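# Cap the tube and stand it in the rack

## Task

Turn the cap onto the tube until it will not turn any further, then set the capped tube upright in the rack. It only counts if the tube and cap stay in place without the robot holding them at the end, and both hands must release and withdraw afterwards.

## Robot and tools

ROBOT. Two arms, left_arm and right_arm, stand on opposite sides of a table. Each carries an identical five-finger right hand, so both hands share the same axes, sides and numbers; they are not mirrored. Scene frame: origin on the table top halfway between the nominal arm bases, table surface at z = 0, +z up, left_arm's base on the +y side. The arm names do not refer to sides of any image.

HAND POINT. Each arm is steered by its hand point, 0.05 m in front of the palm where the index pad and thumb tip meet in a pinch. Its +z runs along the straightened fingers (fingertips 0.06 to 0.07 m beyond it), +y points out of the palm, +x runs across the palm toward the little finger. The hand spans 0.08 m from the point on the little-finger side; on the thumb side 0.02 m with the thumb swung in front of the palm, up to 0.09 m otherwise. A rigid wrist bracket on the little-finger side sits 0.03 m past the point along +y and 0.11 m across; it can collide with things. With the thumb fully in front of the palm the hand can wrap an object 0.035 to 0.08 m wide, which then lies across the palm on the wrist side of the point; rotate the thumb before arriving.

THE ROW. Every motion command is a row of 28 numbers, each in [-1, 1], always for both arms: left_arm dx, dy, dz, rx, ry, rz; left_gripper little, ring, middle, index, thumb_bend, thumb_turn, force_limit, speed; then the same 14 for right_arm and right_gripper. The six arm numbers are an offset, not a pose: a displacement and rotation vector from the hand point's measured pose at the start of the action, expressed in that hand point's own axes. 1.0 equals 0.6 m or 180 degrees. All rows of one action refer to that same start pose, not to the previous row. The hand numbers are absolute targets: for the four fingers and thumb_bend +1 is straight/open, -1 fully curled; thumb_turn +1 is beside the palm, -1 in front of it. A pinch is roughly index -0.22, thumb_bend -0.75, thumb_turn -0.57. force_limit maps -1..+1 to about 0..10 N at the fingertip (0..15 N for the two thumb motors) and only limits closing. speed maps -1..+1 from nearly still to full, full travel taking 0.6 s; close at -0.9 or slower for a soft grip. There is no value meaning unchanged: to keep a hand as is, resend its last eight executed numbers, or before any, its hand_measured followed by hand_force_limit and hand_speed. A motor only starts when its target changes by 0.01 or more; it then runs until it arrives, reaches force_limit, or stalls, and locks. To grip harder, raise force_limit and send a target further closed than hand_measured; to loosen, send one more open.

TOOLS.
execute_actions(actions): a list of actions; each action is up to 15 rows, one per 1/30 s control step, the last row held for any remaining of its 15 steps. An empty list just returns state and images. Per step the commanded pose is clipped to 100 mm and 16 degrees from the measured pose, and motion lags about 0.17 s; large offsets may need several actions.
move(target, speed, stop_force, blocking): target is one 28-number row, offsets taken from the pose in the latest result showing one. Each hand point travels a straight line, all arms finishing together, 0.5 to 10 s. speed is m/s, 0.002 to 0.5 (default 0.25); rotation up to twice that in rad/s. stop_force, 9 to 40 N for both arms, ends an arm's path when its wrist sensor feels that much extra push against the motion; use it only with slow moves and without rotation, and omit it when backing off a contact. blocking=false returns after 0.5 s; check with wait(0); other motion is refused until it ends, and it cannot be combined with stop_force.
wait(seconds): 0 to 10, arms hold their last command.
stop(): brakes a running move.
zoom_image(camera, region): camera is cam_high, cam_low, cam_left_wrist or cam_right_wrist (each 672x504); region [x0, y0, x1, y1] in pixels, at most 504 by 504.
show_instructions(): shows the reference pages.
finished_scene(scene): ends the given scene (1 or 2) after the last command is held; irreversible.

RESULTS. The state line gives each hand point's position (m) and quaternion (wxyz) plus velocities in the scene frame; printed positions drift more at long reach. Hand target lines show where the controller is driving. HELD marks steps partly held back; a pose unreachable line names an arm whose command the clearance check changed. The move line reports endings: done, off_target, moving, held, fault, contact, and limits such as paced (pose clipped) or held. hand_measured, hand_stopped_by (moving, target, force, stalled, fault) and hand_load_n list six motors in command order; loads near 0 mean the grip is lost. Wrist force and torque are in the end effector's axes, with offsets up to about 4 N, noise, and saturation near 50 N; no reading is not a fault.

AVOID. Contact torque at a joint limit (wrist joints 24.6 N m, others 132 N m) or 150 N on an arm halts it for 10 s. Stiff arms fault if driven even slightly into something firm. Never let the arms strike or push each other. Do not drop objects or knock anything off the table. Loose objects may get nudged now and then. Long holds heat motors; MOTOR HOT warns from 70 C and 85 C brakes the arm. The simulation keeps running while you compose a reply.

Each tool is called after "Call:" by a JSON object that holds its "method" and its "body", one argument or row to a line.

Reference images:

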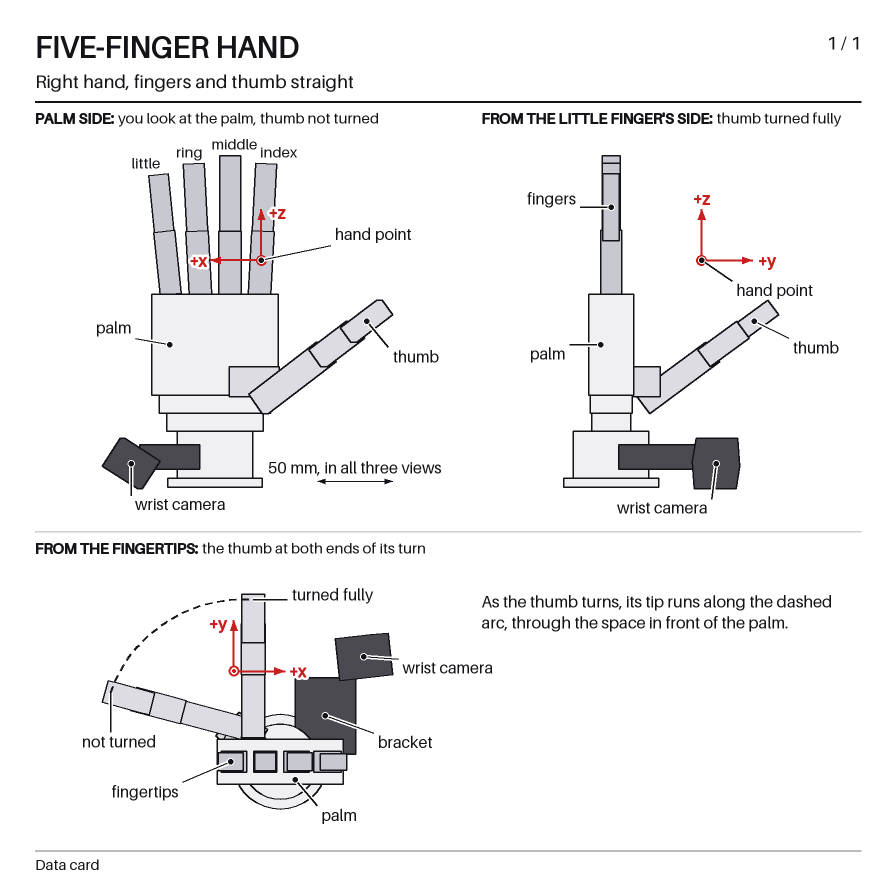

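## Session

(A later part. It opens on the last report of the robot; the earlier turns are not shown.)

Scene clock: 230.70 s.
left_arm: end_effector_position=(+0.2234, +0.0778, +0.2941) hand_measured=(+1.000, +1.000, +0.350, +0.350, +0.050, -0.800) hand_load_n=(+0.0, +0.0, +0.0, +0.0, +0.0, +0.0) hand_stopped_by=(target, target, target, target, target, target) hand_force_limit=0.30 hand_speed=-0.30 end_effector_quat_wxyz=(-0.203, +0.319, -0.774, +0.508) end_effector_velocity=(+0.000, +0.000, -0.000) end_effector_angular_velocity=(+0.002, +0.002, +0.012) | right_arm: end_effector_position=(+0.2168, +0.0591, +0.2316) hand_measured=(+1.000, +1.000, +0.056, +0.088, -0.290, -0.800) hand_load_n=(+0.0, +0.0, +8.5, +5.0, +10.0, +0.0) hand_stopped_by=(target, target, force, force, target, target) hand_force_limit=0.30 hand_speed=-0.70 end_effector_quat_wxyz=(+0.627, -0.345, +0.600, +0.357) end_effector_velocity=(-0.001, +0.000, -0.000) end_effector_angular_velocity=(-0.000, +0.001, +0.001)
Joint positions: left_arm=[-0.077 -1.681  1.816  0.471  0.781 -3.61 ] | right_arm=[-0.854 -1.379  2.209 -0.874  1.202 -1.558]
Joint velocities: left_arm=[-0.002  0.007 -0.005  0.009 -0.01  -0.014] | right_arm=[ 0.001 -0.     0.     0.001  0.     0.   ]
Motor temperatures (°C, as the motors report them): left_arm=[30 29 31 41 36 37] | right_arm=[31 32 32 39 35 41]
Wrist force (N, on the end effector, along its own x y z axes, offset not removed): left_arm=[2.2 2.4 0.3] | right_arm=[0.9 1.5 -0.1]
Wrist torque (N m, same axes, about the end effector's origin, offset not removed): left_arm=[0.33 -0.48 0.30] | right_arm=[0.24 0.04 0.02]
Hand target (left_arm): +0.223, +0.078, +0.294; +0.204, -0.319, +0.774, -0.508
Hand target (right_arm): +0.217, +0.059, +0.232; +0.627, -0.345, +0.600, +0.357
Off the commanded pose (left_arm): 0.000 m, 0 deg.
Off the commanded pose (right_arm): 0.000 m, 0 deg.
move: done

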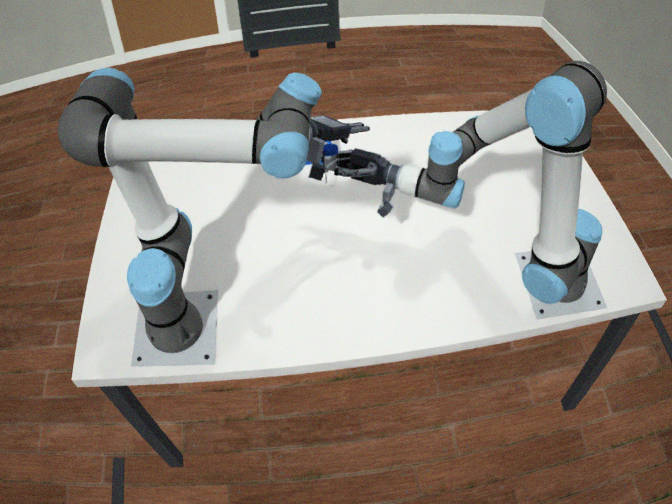

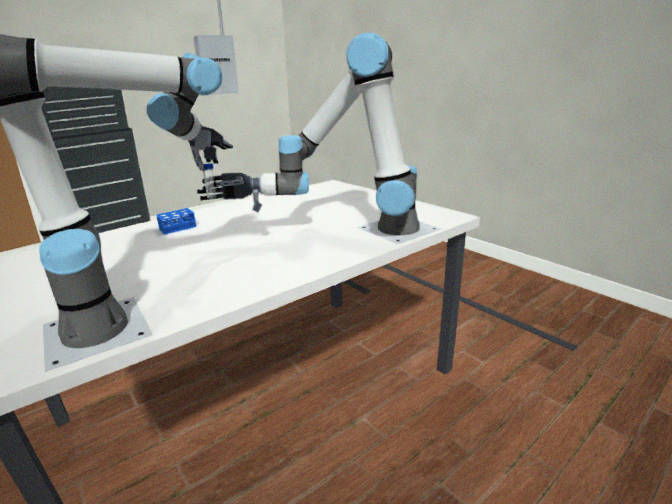

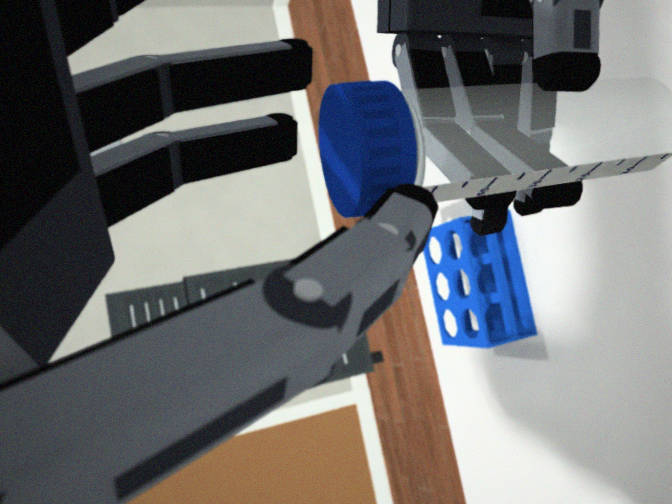

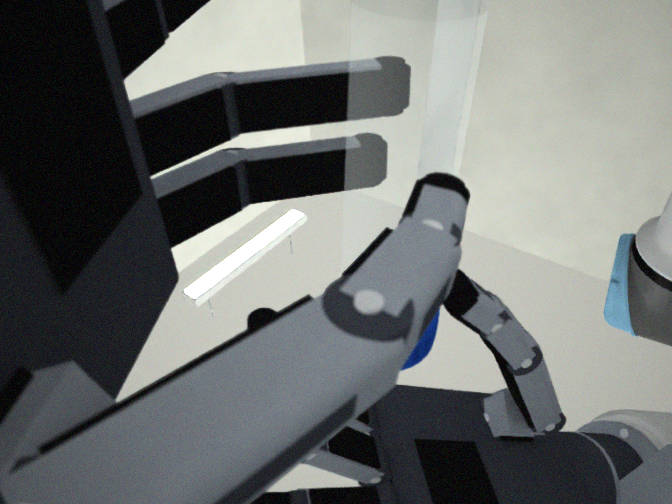

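Call:
{"method": "move", "body": {
  "target": [0,0,0,0,0,0,1,1,-0.4,-0.4,-0.2,-0.8,0.3,-0.7,0,0,0,0,0,0,1,1,-0.4,-0.4,-0.3,-0.8,0.3,-0.7]
}}

Call:
{"method": "move", "body": {
  "target": [0.0013,-0.0053,0.0122,-0.0025,0.229,0.1,1,1,-0.4,-0.4,-0.2,-0.8,0.3,-0.7,-0.001,0,0,0,0,0,1,1,-0.4,-0.4,-0.3,-0.8,0.3,-0.7],
  "speed": 0.2
}}

Call:
{"method": "move", "body": {
  "target": [0.0013,-0.0053,0.0122,-0.0025,0.229,0.1,1,1,-0.4,-0.4,-0.2,-0.8,0.3,-0.7,-0.001,0,0,0,0,0,1,1,-0.4,-0.4,-0.3,-0.8,0.3,-0.7],
  "speed": 0.2
}}

Call:
{"method": "move", "body": {
  "target": [0,0,0,0,0,0,1,1,0.35,0.35,0.05,-0.8,0.3,-0.3,0,0,0,0,0,0,1,1,-0.4,-0.4,-0.3,-0.8,0.3,-0.7]
}}

Call:
{"method": "move", "body": {
  "target": [0.0217,0.0047,-0.0107,0.005,-0.4575,-0.2,1,1,0.35,0.35,0.05,-0.8,0.3,-0.3,0.001,0,0,0,0,0,1,1,-0.4,-0.4,-0.3,-0.8,0.3,-0.7],
  "speed": 0.3
}}

Scene clock: 238.43 s.
left_arm: end_effector_position=(+0.2234, +0.0778, +0.2941) hand_measured=(+1.000, +1.000, +0.070, +0.054, -0.124, -0.800) hand_load_n=(+0.0, +0.0, +5.5, +7.0, +9.5, +0.5) hand_stopped_by=(target, target, force, force, force, target) hand_force_limit=0.30 hand_speed=-0.70 end_effector_quat_wxyz=(-0.203, +0.319, -0.774, +0.508) end_effector_velocity=(-0.000, -0.000, -0.000) end_effector_angular_velocity=(-0.000, -0.000, -0.001) | right_arm: end_effector_position=(+0.2168, +0.0591, +0.2316) hand_measured=(+1.000, +1.000, +0.056, +0.088, -0.290, -0.800) hand_load_n=(+0.0, +0.0, +9.0, +4.5, +10.0, -0.5) hand_stopped_by=(target, target, force, force, target, target) hand_force_limit=0.30 hand_speed=-0.70 end_effector_quat_wxyz=(+0.627, -0.345, +0.600, +0.357) end_effector_velocity=(-0.001, +0.000, -0.000) end_effector_angular_velocity=(-0.001, -0.001, +0.001)
Joint positions: left_arm=[-0.077 -1.681  1.816  0.471  0.781 -3.61 ] | right_arm=[-0.854 -1.379  2.209 -0.874  1.202 -1.558]
Joint velocities: left_arm=[-0.001  0.001  0.    -0.001  0.     0.   ] | right_arm=[ 0.001  0.001 -0.    -0.001 -0.    -0.001]
Motor temperatures (°C, as the motors report them): left_arm=[30 29 31 41 36 37] | right_arm=[31 32 32 39 35 41]
Wrist force (N, on the end effector, along its own x y z axes, offset not removed): left_arm=[2.2 -0.6 0.3] | right_arm=[2.6 0.7 -0.5]
Wrist torque (N m, same axes, about the end effector's origin, offset not removed): left_arm=[0.25 -0.48 0.33] | right_arm=[0.14 0.17 -0.15]
Hand target (left_arm): +0.223, +0.078, +0.294; +0.203, -0.319, +0.774, -0.508
Hand target (right_arm): +0.217, +0.059, +0.232; +0.627, -0.345, +0.600, +0.357
Off the commanded pose (left_arm): 0.000 m, 0 deg.
Off the commanded pose (right_arm): 0.000 m, 0 deg.
move: done

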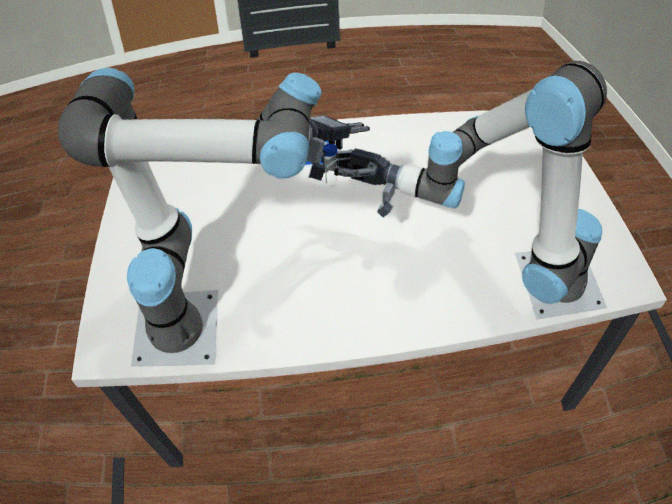

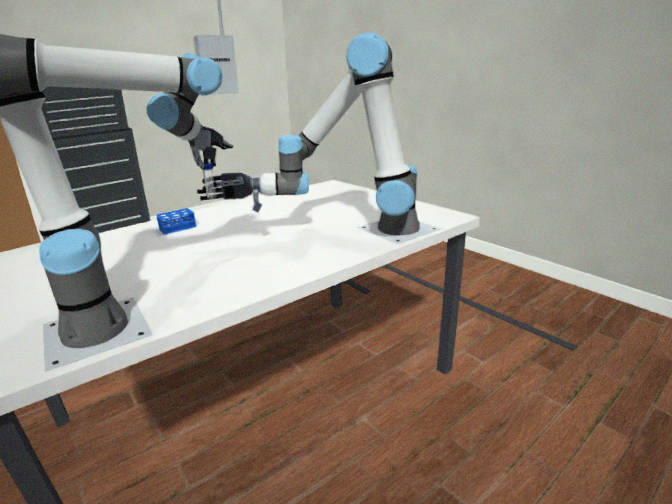

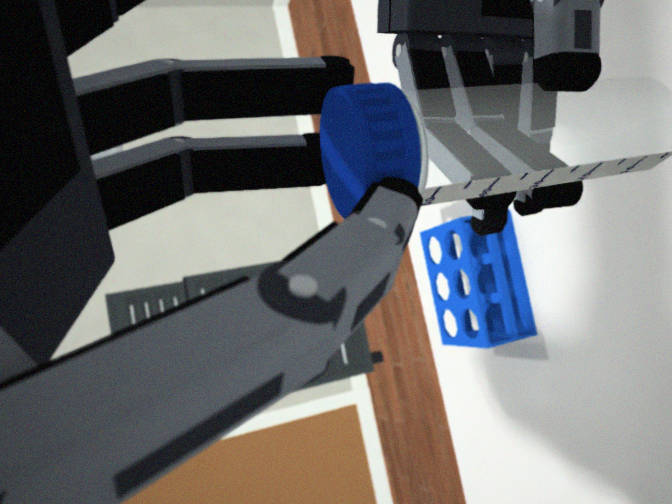

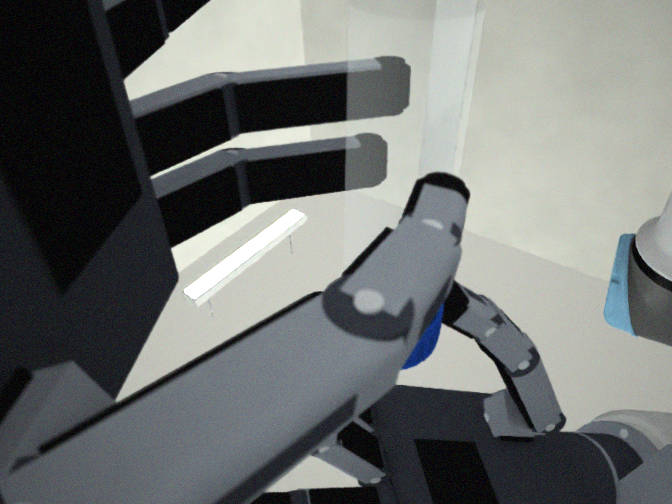

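Scene clock: 240.90 s.
left_arm: end_effector_position=(+0.2282, +0.0714, +0.2939) hand_measured=(+1.000, +1.000, +0.070, +0.054, -0.122, -0.800) hand_load_n=(+0.0, +0.0, +5.5, +7.0, +9.5, +0.0) hand_stopped_by=(target, target, force, force, force, target) hand_force_limit=0.30 hand_speed=-0.70 end_effector_quat_wxyz=(+0.007, -0.000, -0.837, +0.547) end_effector_velocity=(-0.000, -0.000, -0.001) end_effector_angular_velocity=(+0.004, +0.003, -0.014) | right_arm: end_effector_position=(+0.2168, +0.0591, +0.2322) hand_measured=(+1.000, +1.000, +0.056, +0.088, -0.290, -0.800) hand_load_n=(+0.0, +0.0, +8.5, +5.0, +10.0, +0.0) hand_stopped_by=(target, target, force, force, target, target) hand_force_limit=0.30 hand_speed=-0.70 end_effector_quat_wxyz=(+0.627, -0.345, +0.600, +0.357) end_effector_velocity=(+0.000, -0.000, +0.000) end_effector_angular_velocity=(+0.001, +0.000, -0.001)
Joint positions: left_arm=[ 0.443 -1.675  1.792  0.33   1.95  -2.978] | right_arm=[-0.854 -1.381  2.208 -0.872  1.202 -1.558]
Joint velocities: left_arm=[ 0.009  0.009 -0.007  0.006  0.021  0.01 ] | right_arm=[-0.001 -0.     0.    -0.001  0.     0.001]
Motor temperatures (°C, as the motors report them): left_arm=[30 29 31 41 36 37] | right_arm=[31 32 32 39 35 41]
Wrist force (N, on the end effector, along its own x y z axes, offset not removed): left_arm=[2.4 -3.3 3.3] | right_arm=[5.5 0.3 2.0]
Wrist torque (N m, same axes, about the end effector's origin, offset not removed): left_arm=[0.06 -0.50 0.15] | right_arm=[0.04 -0.14 0.04]
Hand target (left_arm): +0.228, +0.071, +0.294; -0.007, +0.001, +0.837, -0.547
Hand target (right_arm): +0.217, +0.059, +0.232; +0.627, -0.345, +0.600, +0.357
Off the commanded pose (left_arm): 0.000 m, 0 deg.
Off the commanded pose (right_arm): 0.000 m, 0 deg.
move: done

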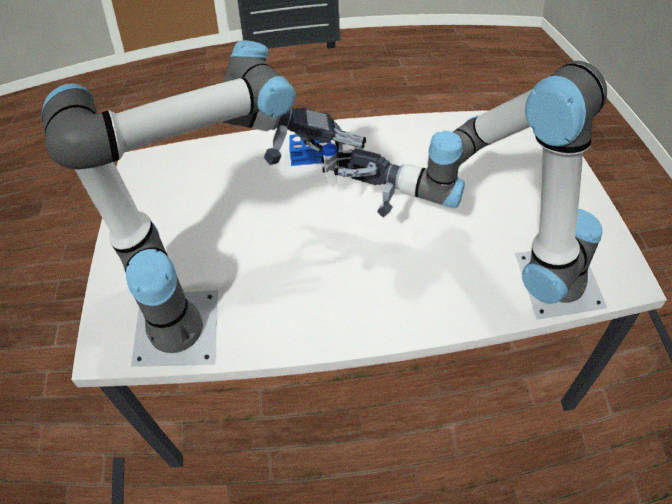

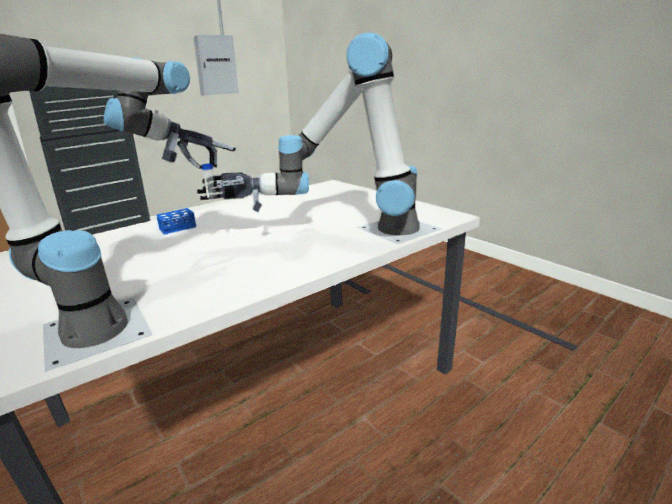

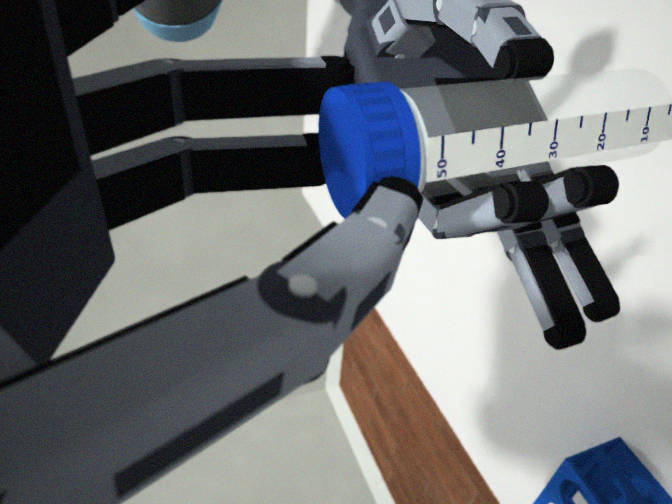

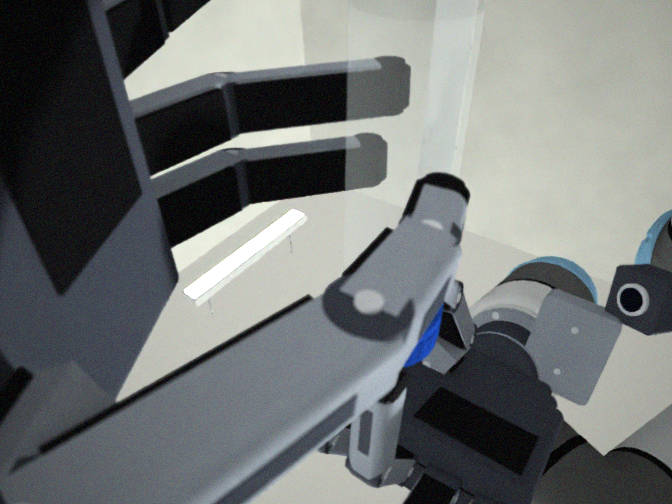

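Scene clock: 243.47 s.
left_arm: end_effector_position=(+0.2272, +0.0633, +0.2941) hand_measured=(+1.000, +1.000, +0.070, +0.054, -0.122, -0.800) hand_load_n=(+0.0, +0.0, +5.5, +7.5, +10.0, -0.5) hand_stopped_by=(target, target, force, force, force, target) hand_force_limit=0.30 hand_speed=-0.70 end_effector_quat_wxyz=(-0.216, +0.320, +0.773, -0.504) end_effector_velocity=(-0.000, +0.001, -0.000) end_effector_angular_velocity=(+0.005, +0.000, -0.016) | right_arm: end_effector_position=(+0.2168, +0.0591, +0.2328) hand_measured=(+1.000, +1.000, +0.056, +0.088, -0.290, -0.800) hand_load_n=(+0.0, +0.0, +9.0, +5.5, +10.0, -0.5) hand_stopped_by=(target, target, force, force, target, target) hand_force_limit=0.30 hand_speed=-0.70 end_effector_quat_wxyz=(+0.627, -0.345, +0.600, +0.357) end_effector_velocity=(-0.000, +0.000, +0.000) end_effector_angular_velocity=(+0.001, -0.001, +0.001)
Joint positions: left_arm=[ 0.72  -1.149  1.354  1.155  2.721 -1.814] | right_arm=[-0.854 -1.382  2.208 -0.87   1.202 -1.558]
Joint velocities: left_arm=[ 0.002  0.012 -0.008  0.039  0.001  0.043] | right_arm=[ 0.    -0.001 -0.    -0.    -0.    -0.   ]
Motor temperatures (°C, as the motors report them): left_arm=[30 29 31 41 36 37] | right_arm=[31 32 32 39 35 41]
Wrist force (N, on the end effector, along its own x y z axes, offset not removed): left_arm=[1.2 -4.7 2.7] | right_arm=[4.9 -0.2 3.8]
Wrist torque (N m, same axes, about the end effector's origin, offset not removed): left_arm=[0.32 -0.54 0.17] | right_arm=[0.05 0.21 -0.04]
Hand target (left_arm): +0.227, +0.063, +0.294; -0.216, +0.320, +0.773, -0.503
Hand target (right_arm): +0.217, +0.059, +0.233; +0.627, -0.345, +0.600, +0.357
Off the commanded pose (left_arm): 0.000 m, 0 deg.
Off the commanded pose (right_arm): 0.000 m, 0 deg.
move: done

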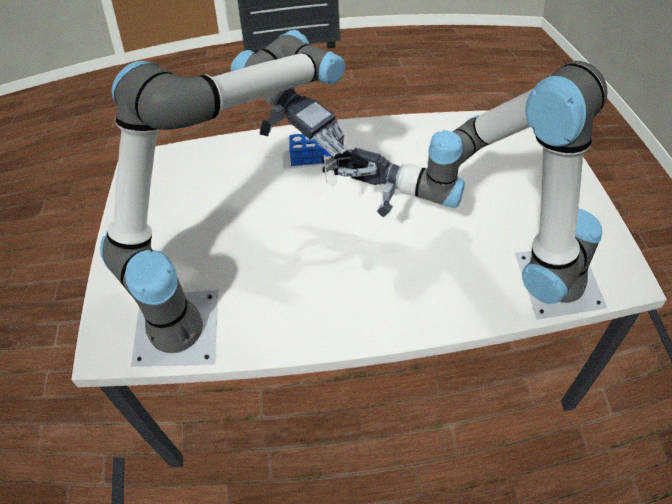

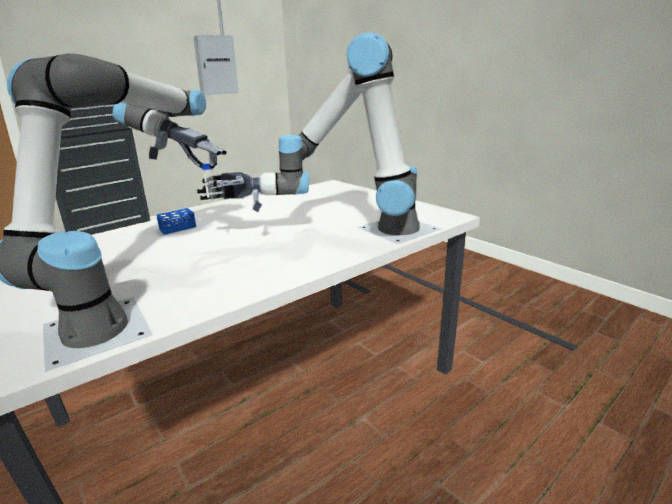

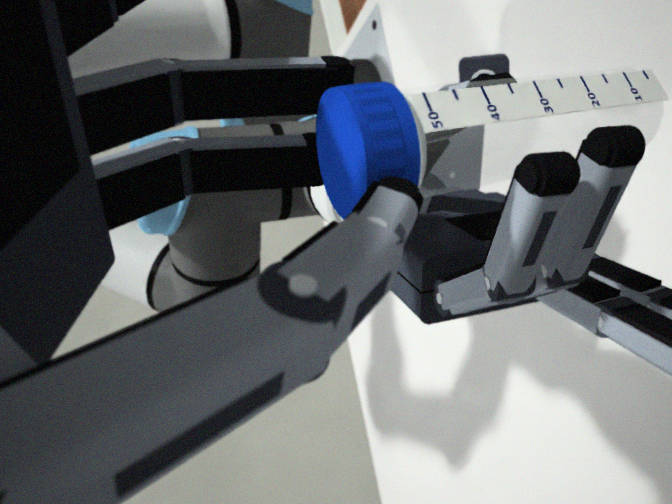

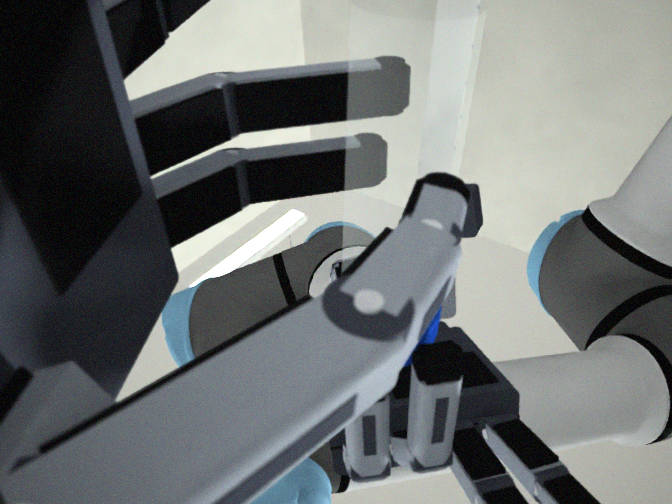

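Scene clock: 244.00 s.
left_arm: end_effector_position=(+0.2272, +0.0633, +0.2941) hand_measured=(+1.000, +1.000, +0.350, +0.350, +0.050, -0.800) hand_load_n=(+0.0, +0.0, +0.0, +0.0, +0.0, +0.0) hand_stopped_by=(target, target, target, target, target, target) hand_force_limit=0.30 hand_speed=-0.30 end_effector_quat_wxyz=(-0.216, +0.320, +0.773, -0.504) end_effector_velocity=(+0.001, +0.001, +0.000) end_effector_angular_velocity=(+0.001, +0.001, +0.002) | right_arm: end_effector_position=(+0.2168, +0.0591, +0.2328) hand_measured=(+1.000, +1.000, +0.056, +0.088, -0.290, -0.800) hand_load_n=(+0.0, +0.0, +8.5, +5.0, +10.0, +0.0) hand_stopped_by=(target, target, force, force, target, target) hand_force_limit=0.30 hand_speed=-0.70 end_effector_quat_wxyz=(+0.627, -0.345, +0.600, +0.357) end_effector_velocity=(+0.000, -0.000, -0.000) end_effector_angular_velocity=(-0.000, +0.002, -0.000)
Joint positions: left_arm=[ 0.72  -1.149  1.354  1.155  2.721 -1.814] | right_arm=[-0.854 -1.382  2.208 -0.87   1.202 -1.558]
Joint velocities: left_arm=[ 0.002 -0.    -0.     0.002 -0.    -0.   ] | right_arm=[-0.    -0.     0.     0.001  0.     0.001]
Motor temperatures (°C, as the motors report them): left_arm=[30 29 31 41 36 37] | right_arm=[31 32 32 39 35 41]
Wrist force (N, on the end effector, along its own x y z axes, offset not removed): left_arm=[1.5 1.4 1.3] | right_arm=[0.9 1.6 0.0]
Wrist torque (N m, same axes, about the end effector's origin, offset not removed): left_arm=[0.19 -0.43 0.15] | right_arm=[0.32 -0.06 0.00]
Hand target (left_arm): +0.227, +0.063, +0.294; -0.216, +0.320, +0.773, -0.504
Hand target (right_arm): +0.217, +0.059, +0.233; +0.627, -0.345, +0.600, +0.357
Off the commanded pose (left_arm): 0.000 m, 0 deg.
Off the commanded pose (right_arm): 0.000 m, 0 deg.
move: done

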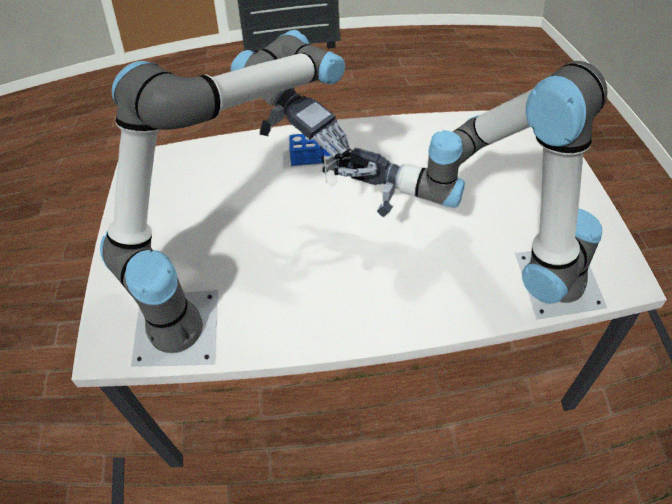

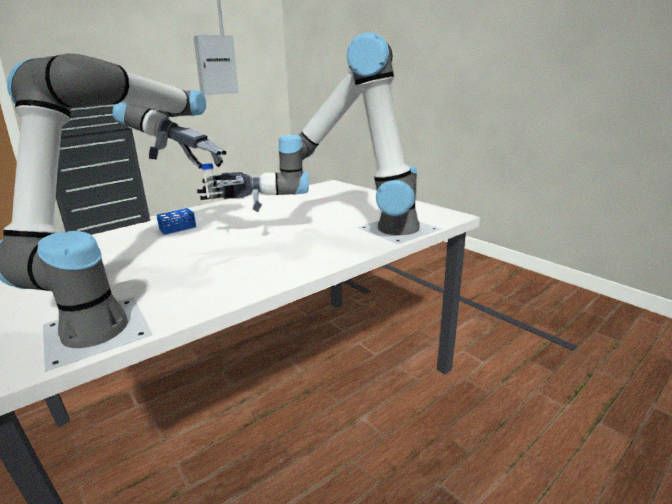

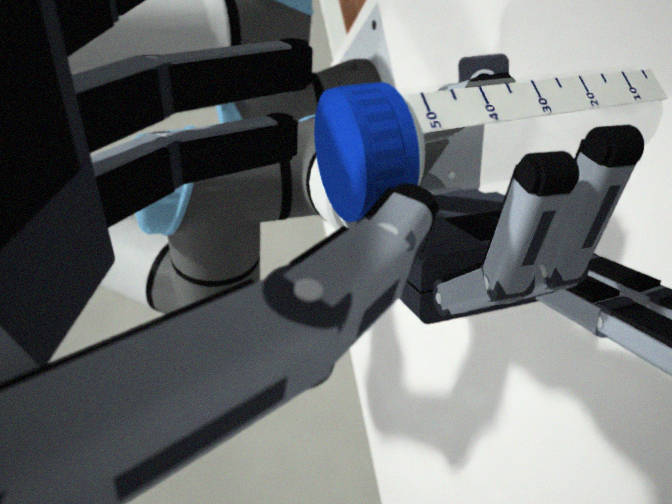

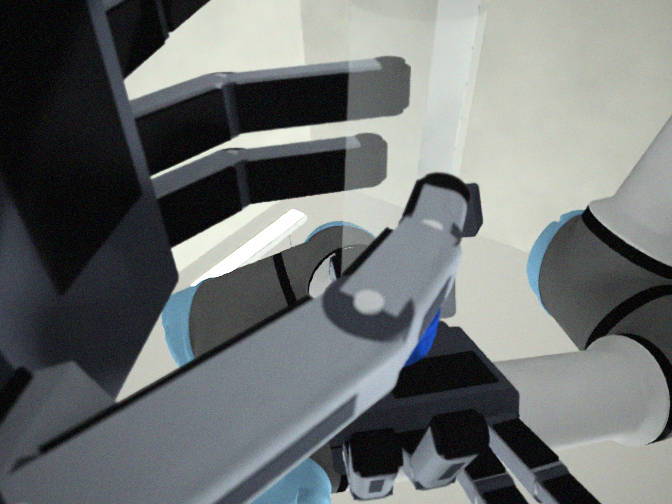

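Scene clock: 247.23 s.
left_arm: end_effector_position=(+0.2234, +0.0777, +0.2943) hand_measured=(+1.000, +1.000, +0.350, +0.350, +0.050, -0.800) hand_load_n=(+0.0, +0.0, +0.0, +0.0, +0.0, +0.0) hand_stopped_by=(target, target, target, target, target, target) hand_force_limit=0.30 hand_speed=-0.30 end_effector_quat_wxyz=(-0.203, +0.319, -0.773, +0.508) end_effector_velocity=(+0.000, +0.001, -0.000) end_effector_angular_velocity=(+0.004, +0.002, +0.012) | right_arm: end_effector_position=(+0.2168, +0.0591, +0.2322) hand_measured=(+1.000, +1.000, +0.056, +0.088, -0.290, -0.800) hand_load_n=(+0.0, +0.0, +8.5, +5.0, +10.0, +0.0) hand_stopped_by=(target, target, force, force, target, target) hand_force_limit=0.30 hand_speed=-0.70 end_effector_quat_wxyz=(+0.627, -0.345, +0.600, +0.357) end_effector_velocity=(+0.001, -0.000, +0.000) end_effector_angular_velocity=(+0.001, -0.001, -0.001)
Joint positions: left_arm=[-0.077 -1.681  1.816  0.471  0.78  -3.611] | right_arm=[-0.854 -1.381  2.208 -0.872  1.202 -1.558]
Joint velocities: left_arm=[-0.002  0.007 -0.005  0.011 -0.01  -0.014] | right_arm=[-0.001  0.    -0.    -0.001 -0.     0.   ]
Motor temperatures (°C, as the motors report them): left_arm=[30 29 31 41 36 37] | right_arm=[31 32 32 39 35 41]
Wrist force (N, on the end effector, along its own x y z axes, offset not removed): left_arm=[3.6 1.7 1.3] | right_arm=[0.1 0.2 0.2]
Wrist torque (N m, same axes, about the end effector's origin, offset not removed): left_arm=[0.21 -0.71 0.38] | right_arm=[0.14 0.11 -0.04]
Hand target (left_arm): +0.223, +0.078, +0.294; +0.203, -0.320, +0.773, -0.508
Hand target (right_arm): +0.217, +0.059, +0.232; +0.627, -0.345, +0.600, +0.357
Off the commanded pose (left_arm): 0.000 m, 0 deg.
Off the commanded pose (right_arm): 0.000 m, 0 deg.
move: done

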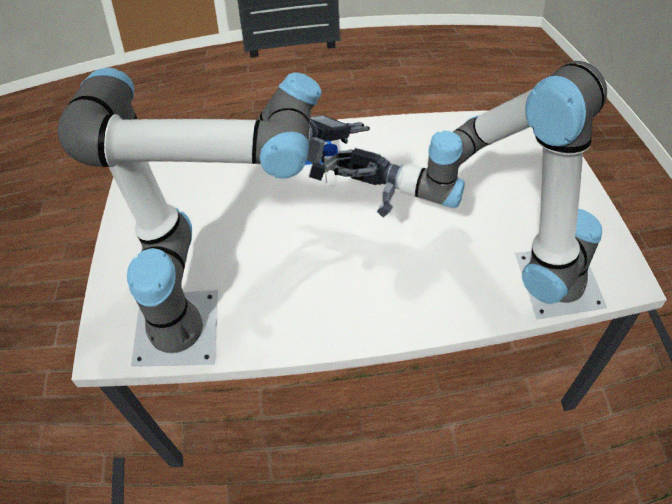

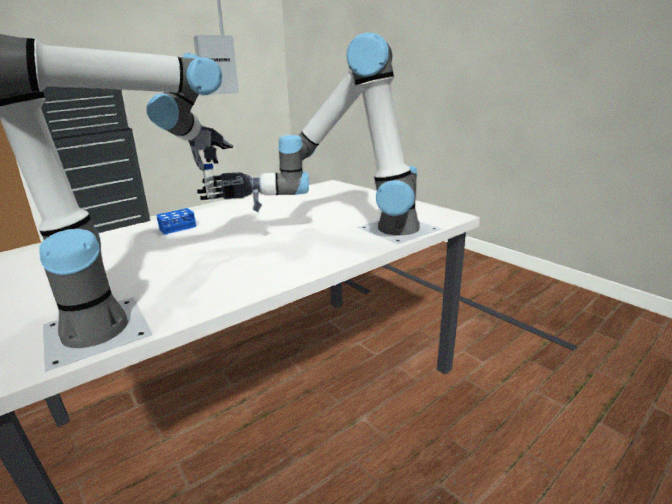

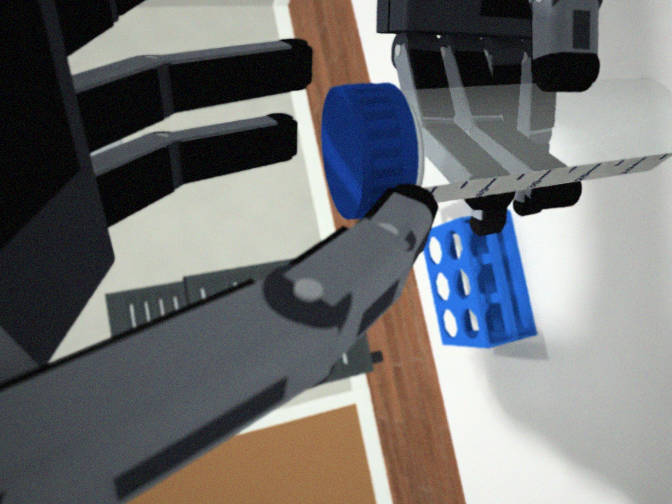

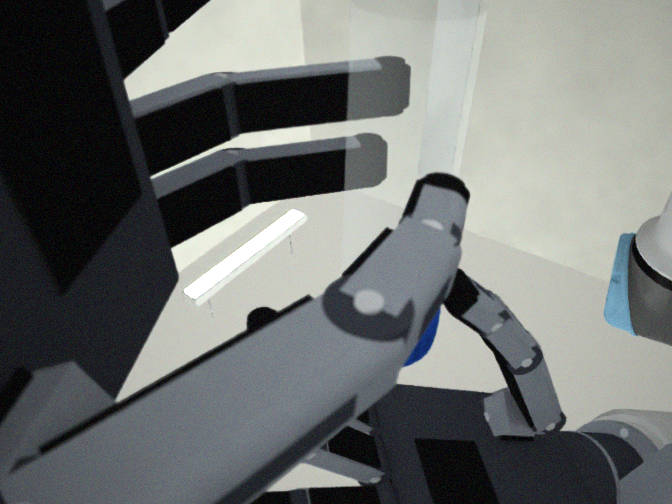

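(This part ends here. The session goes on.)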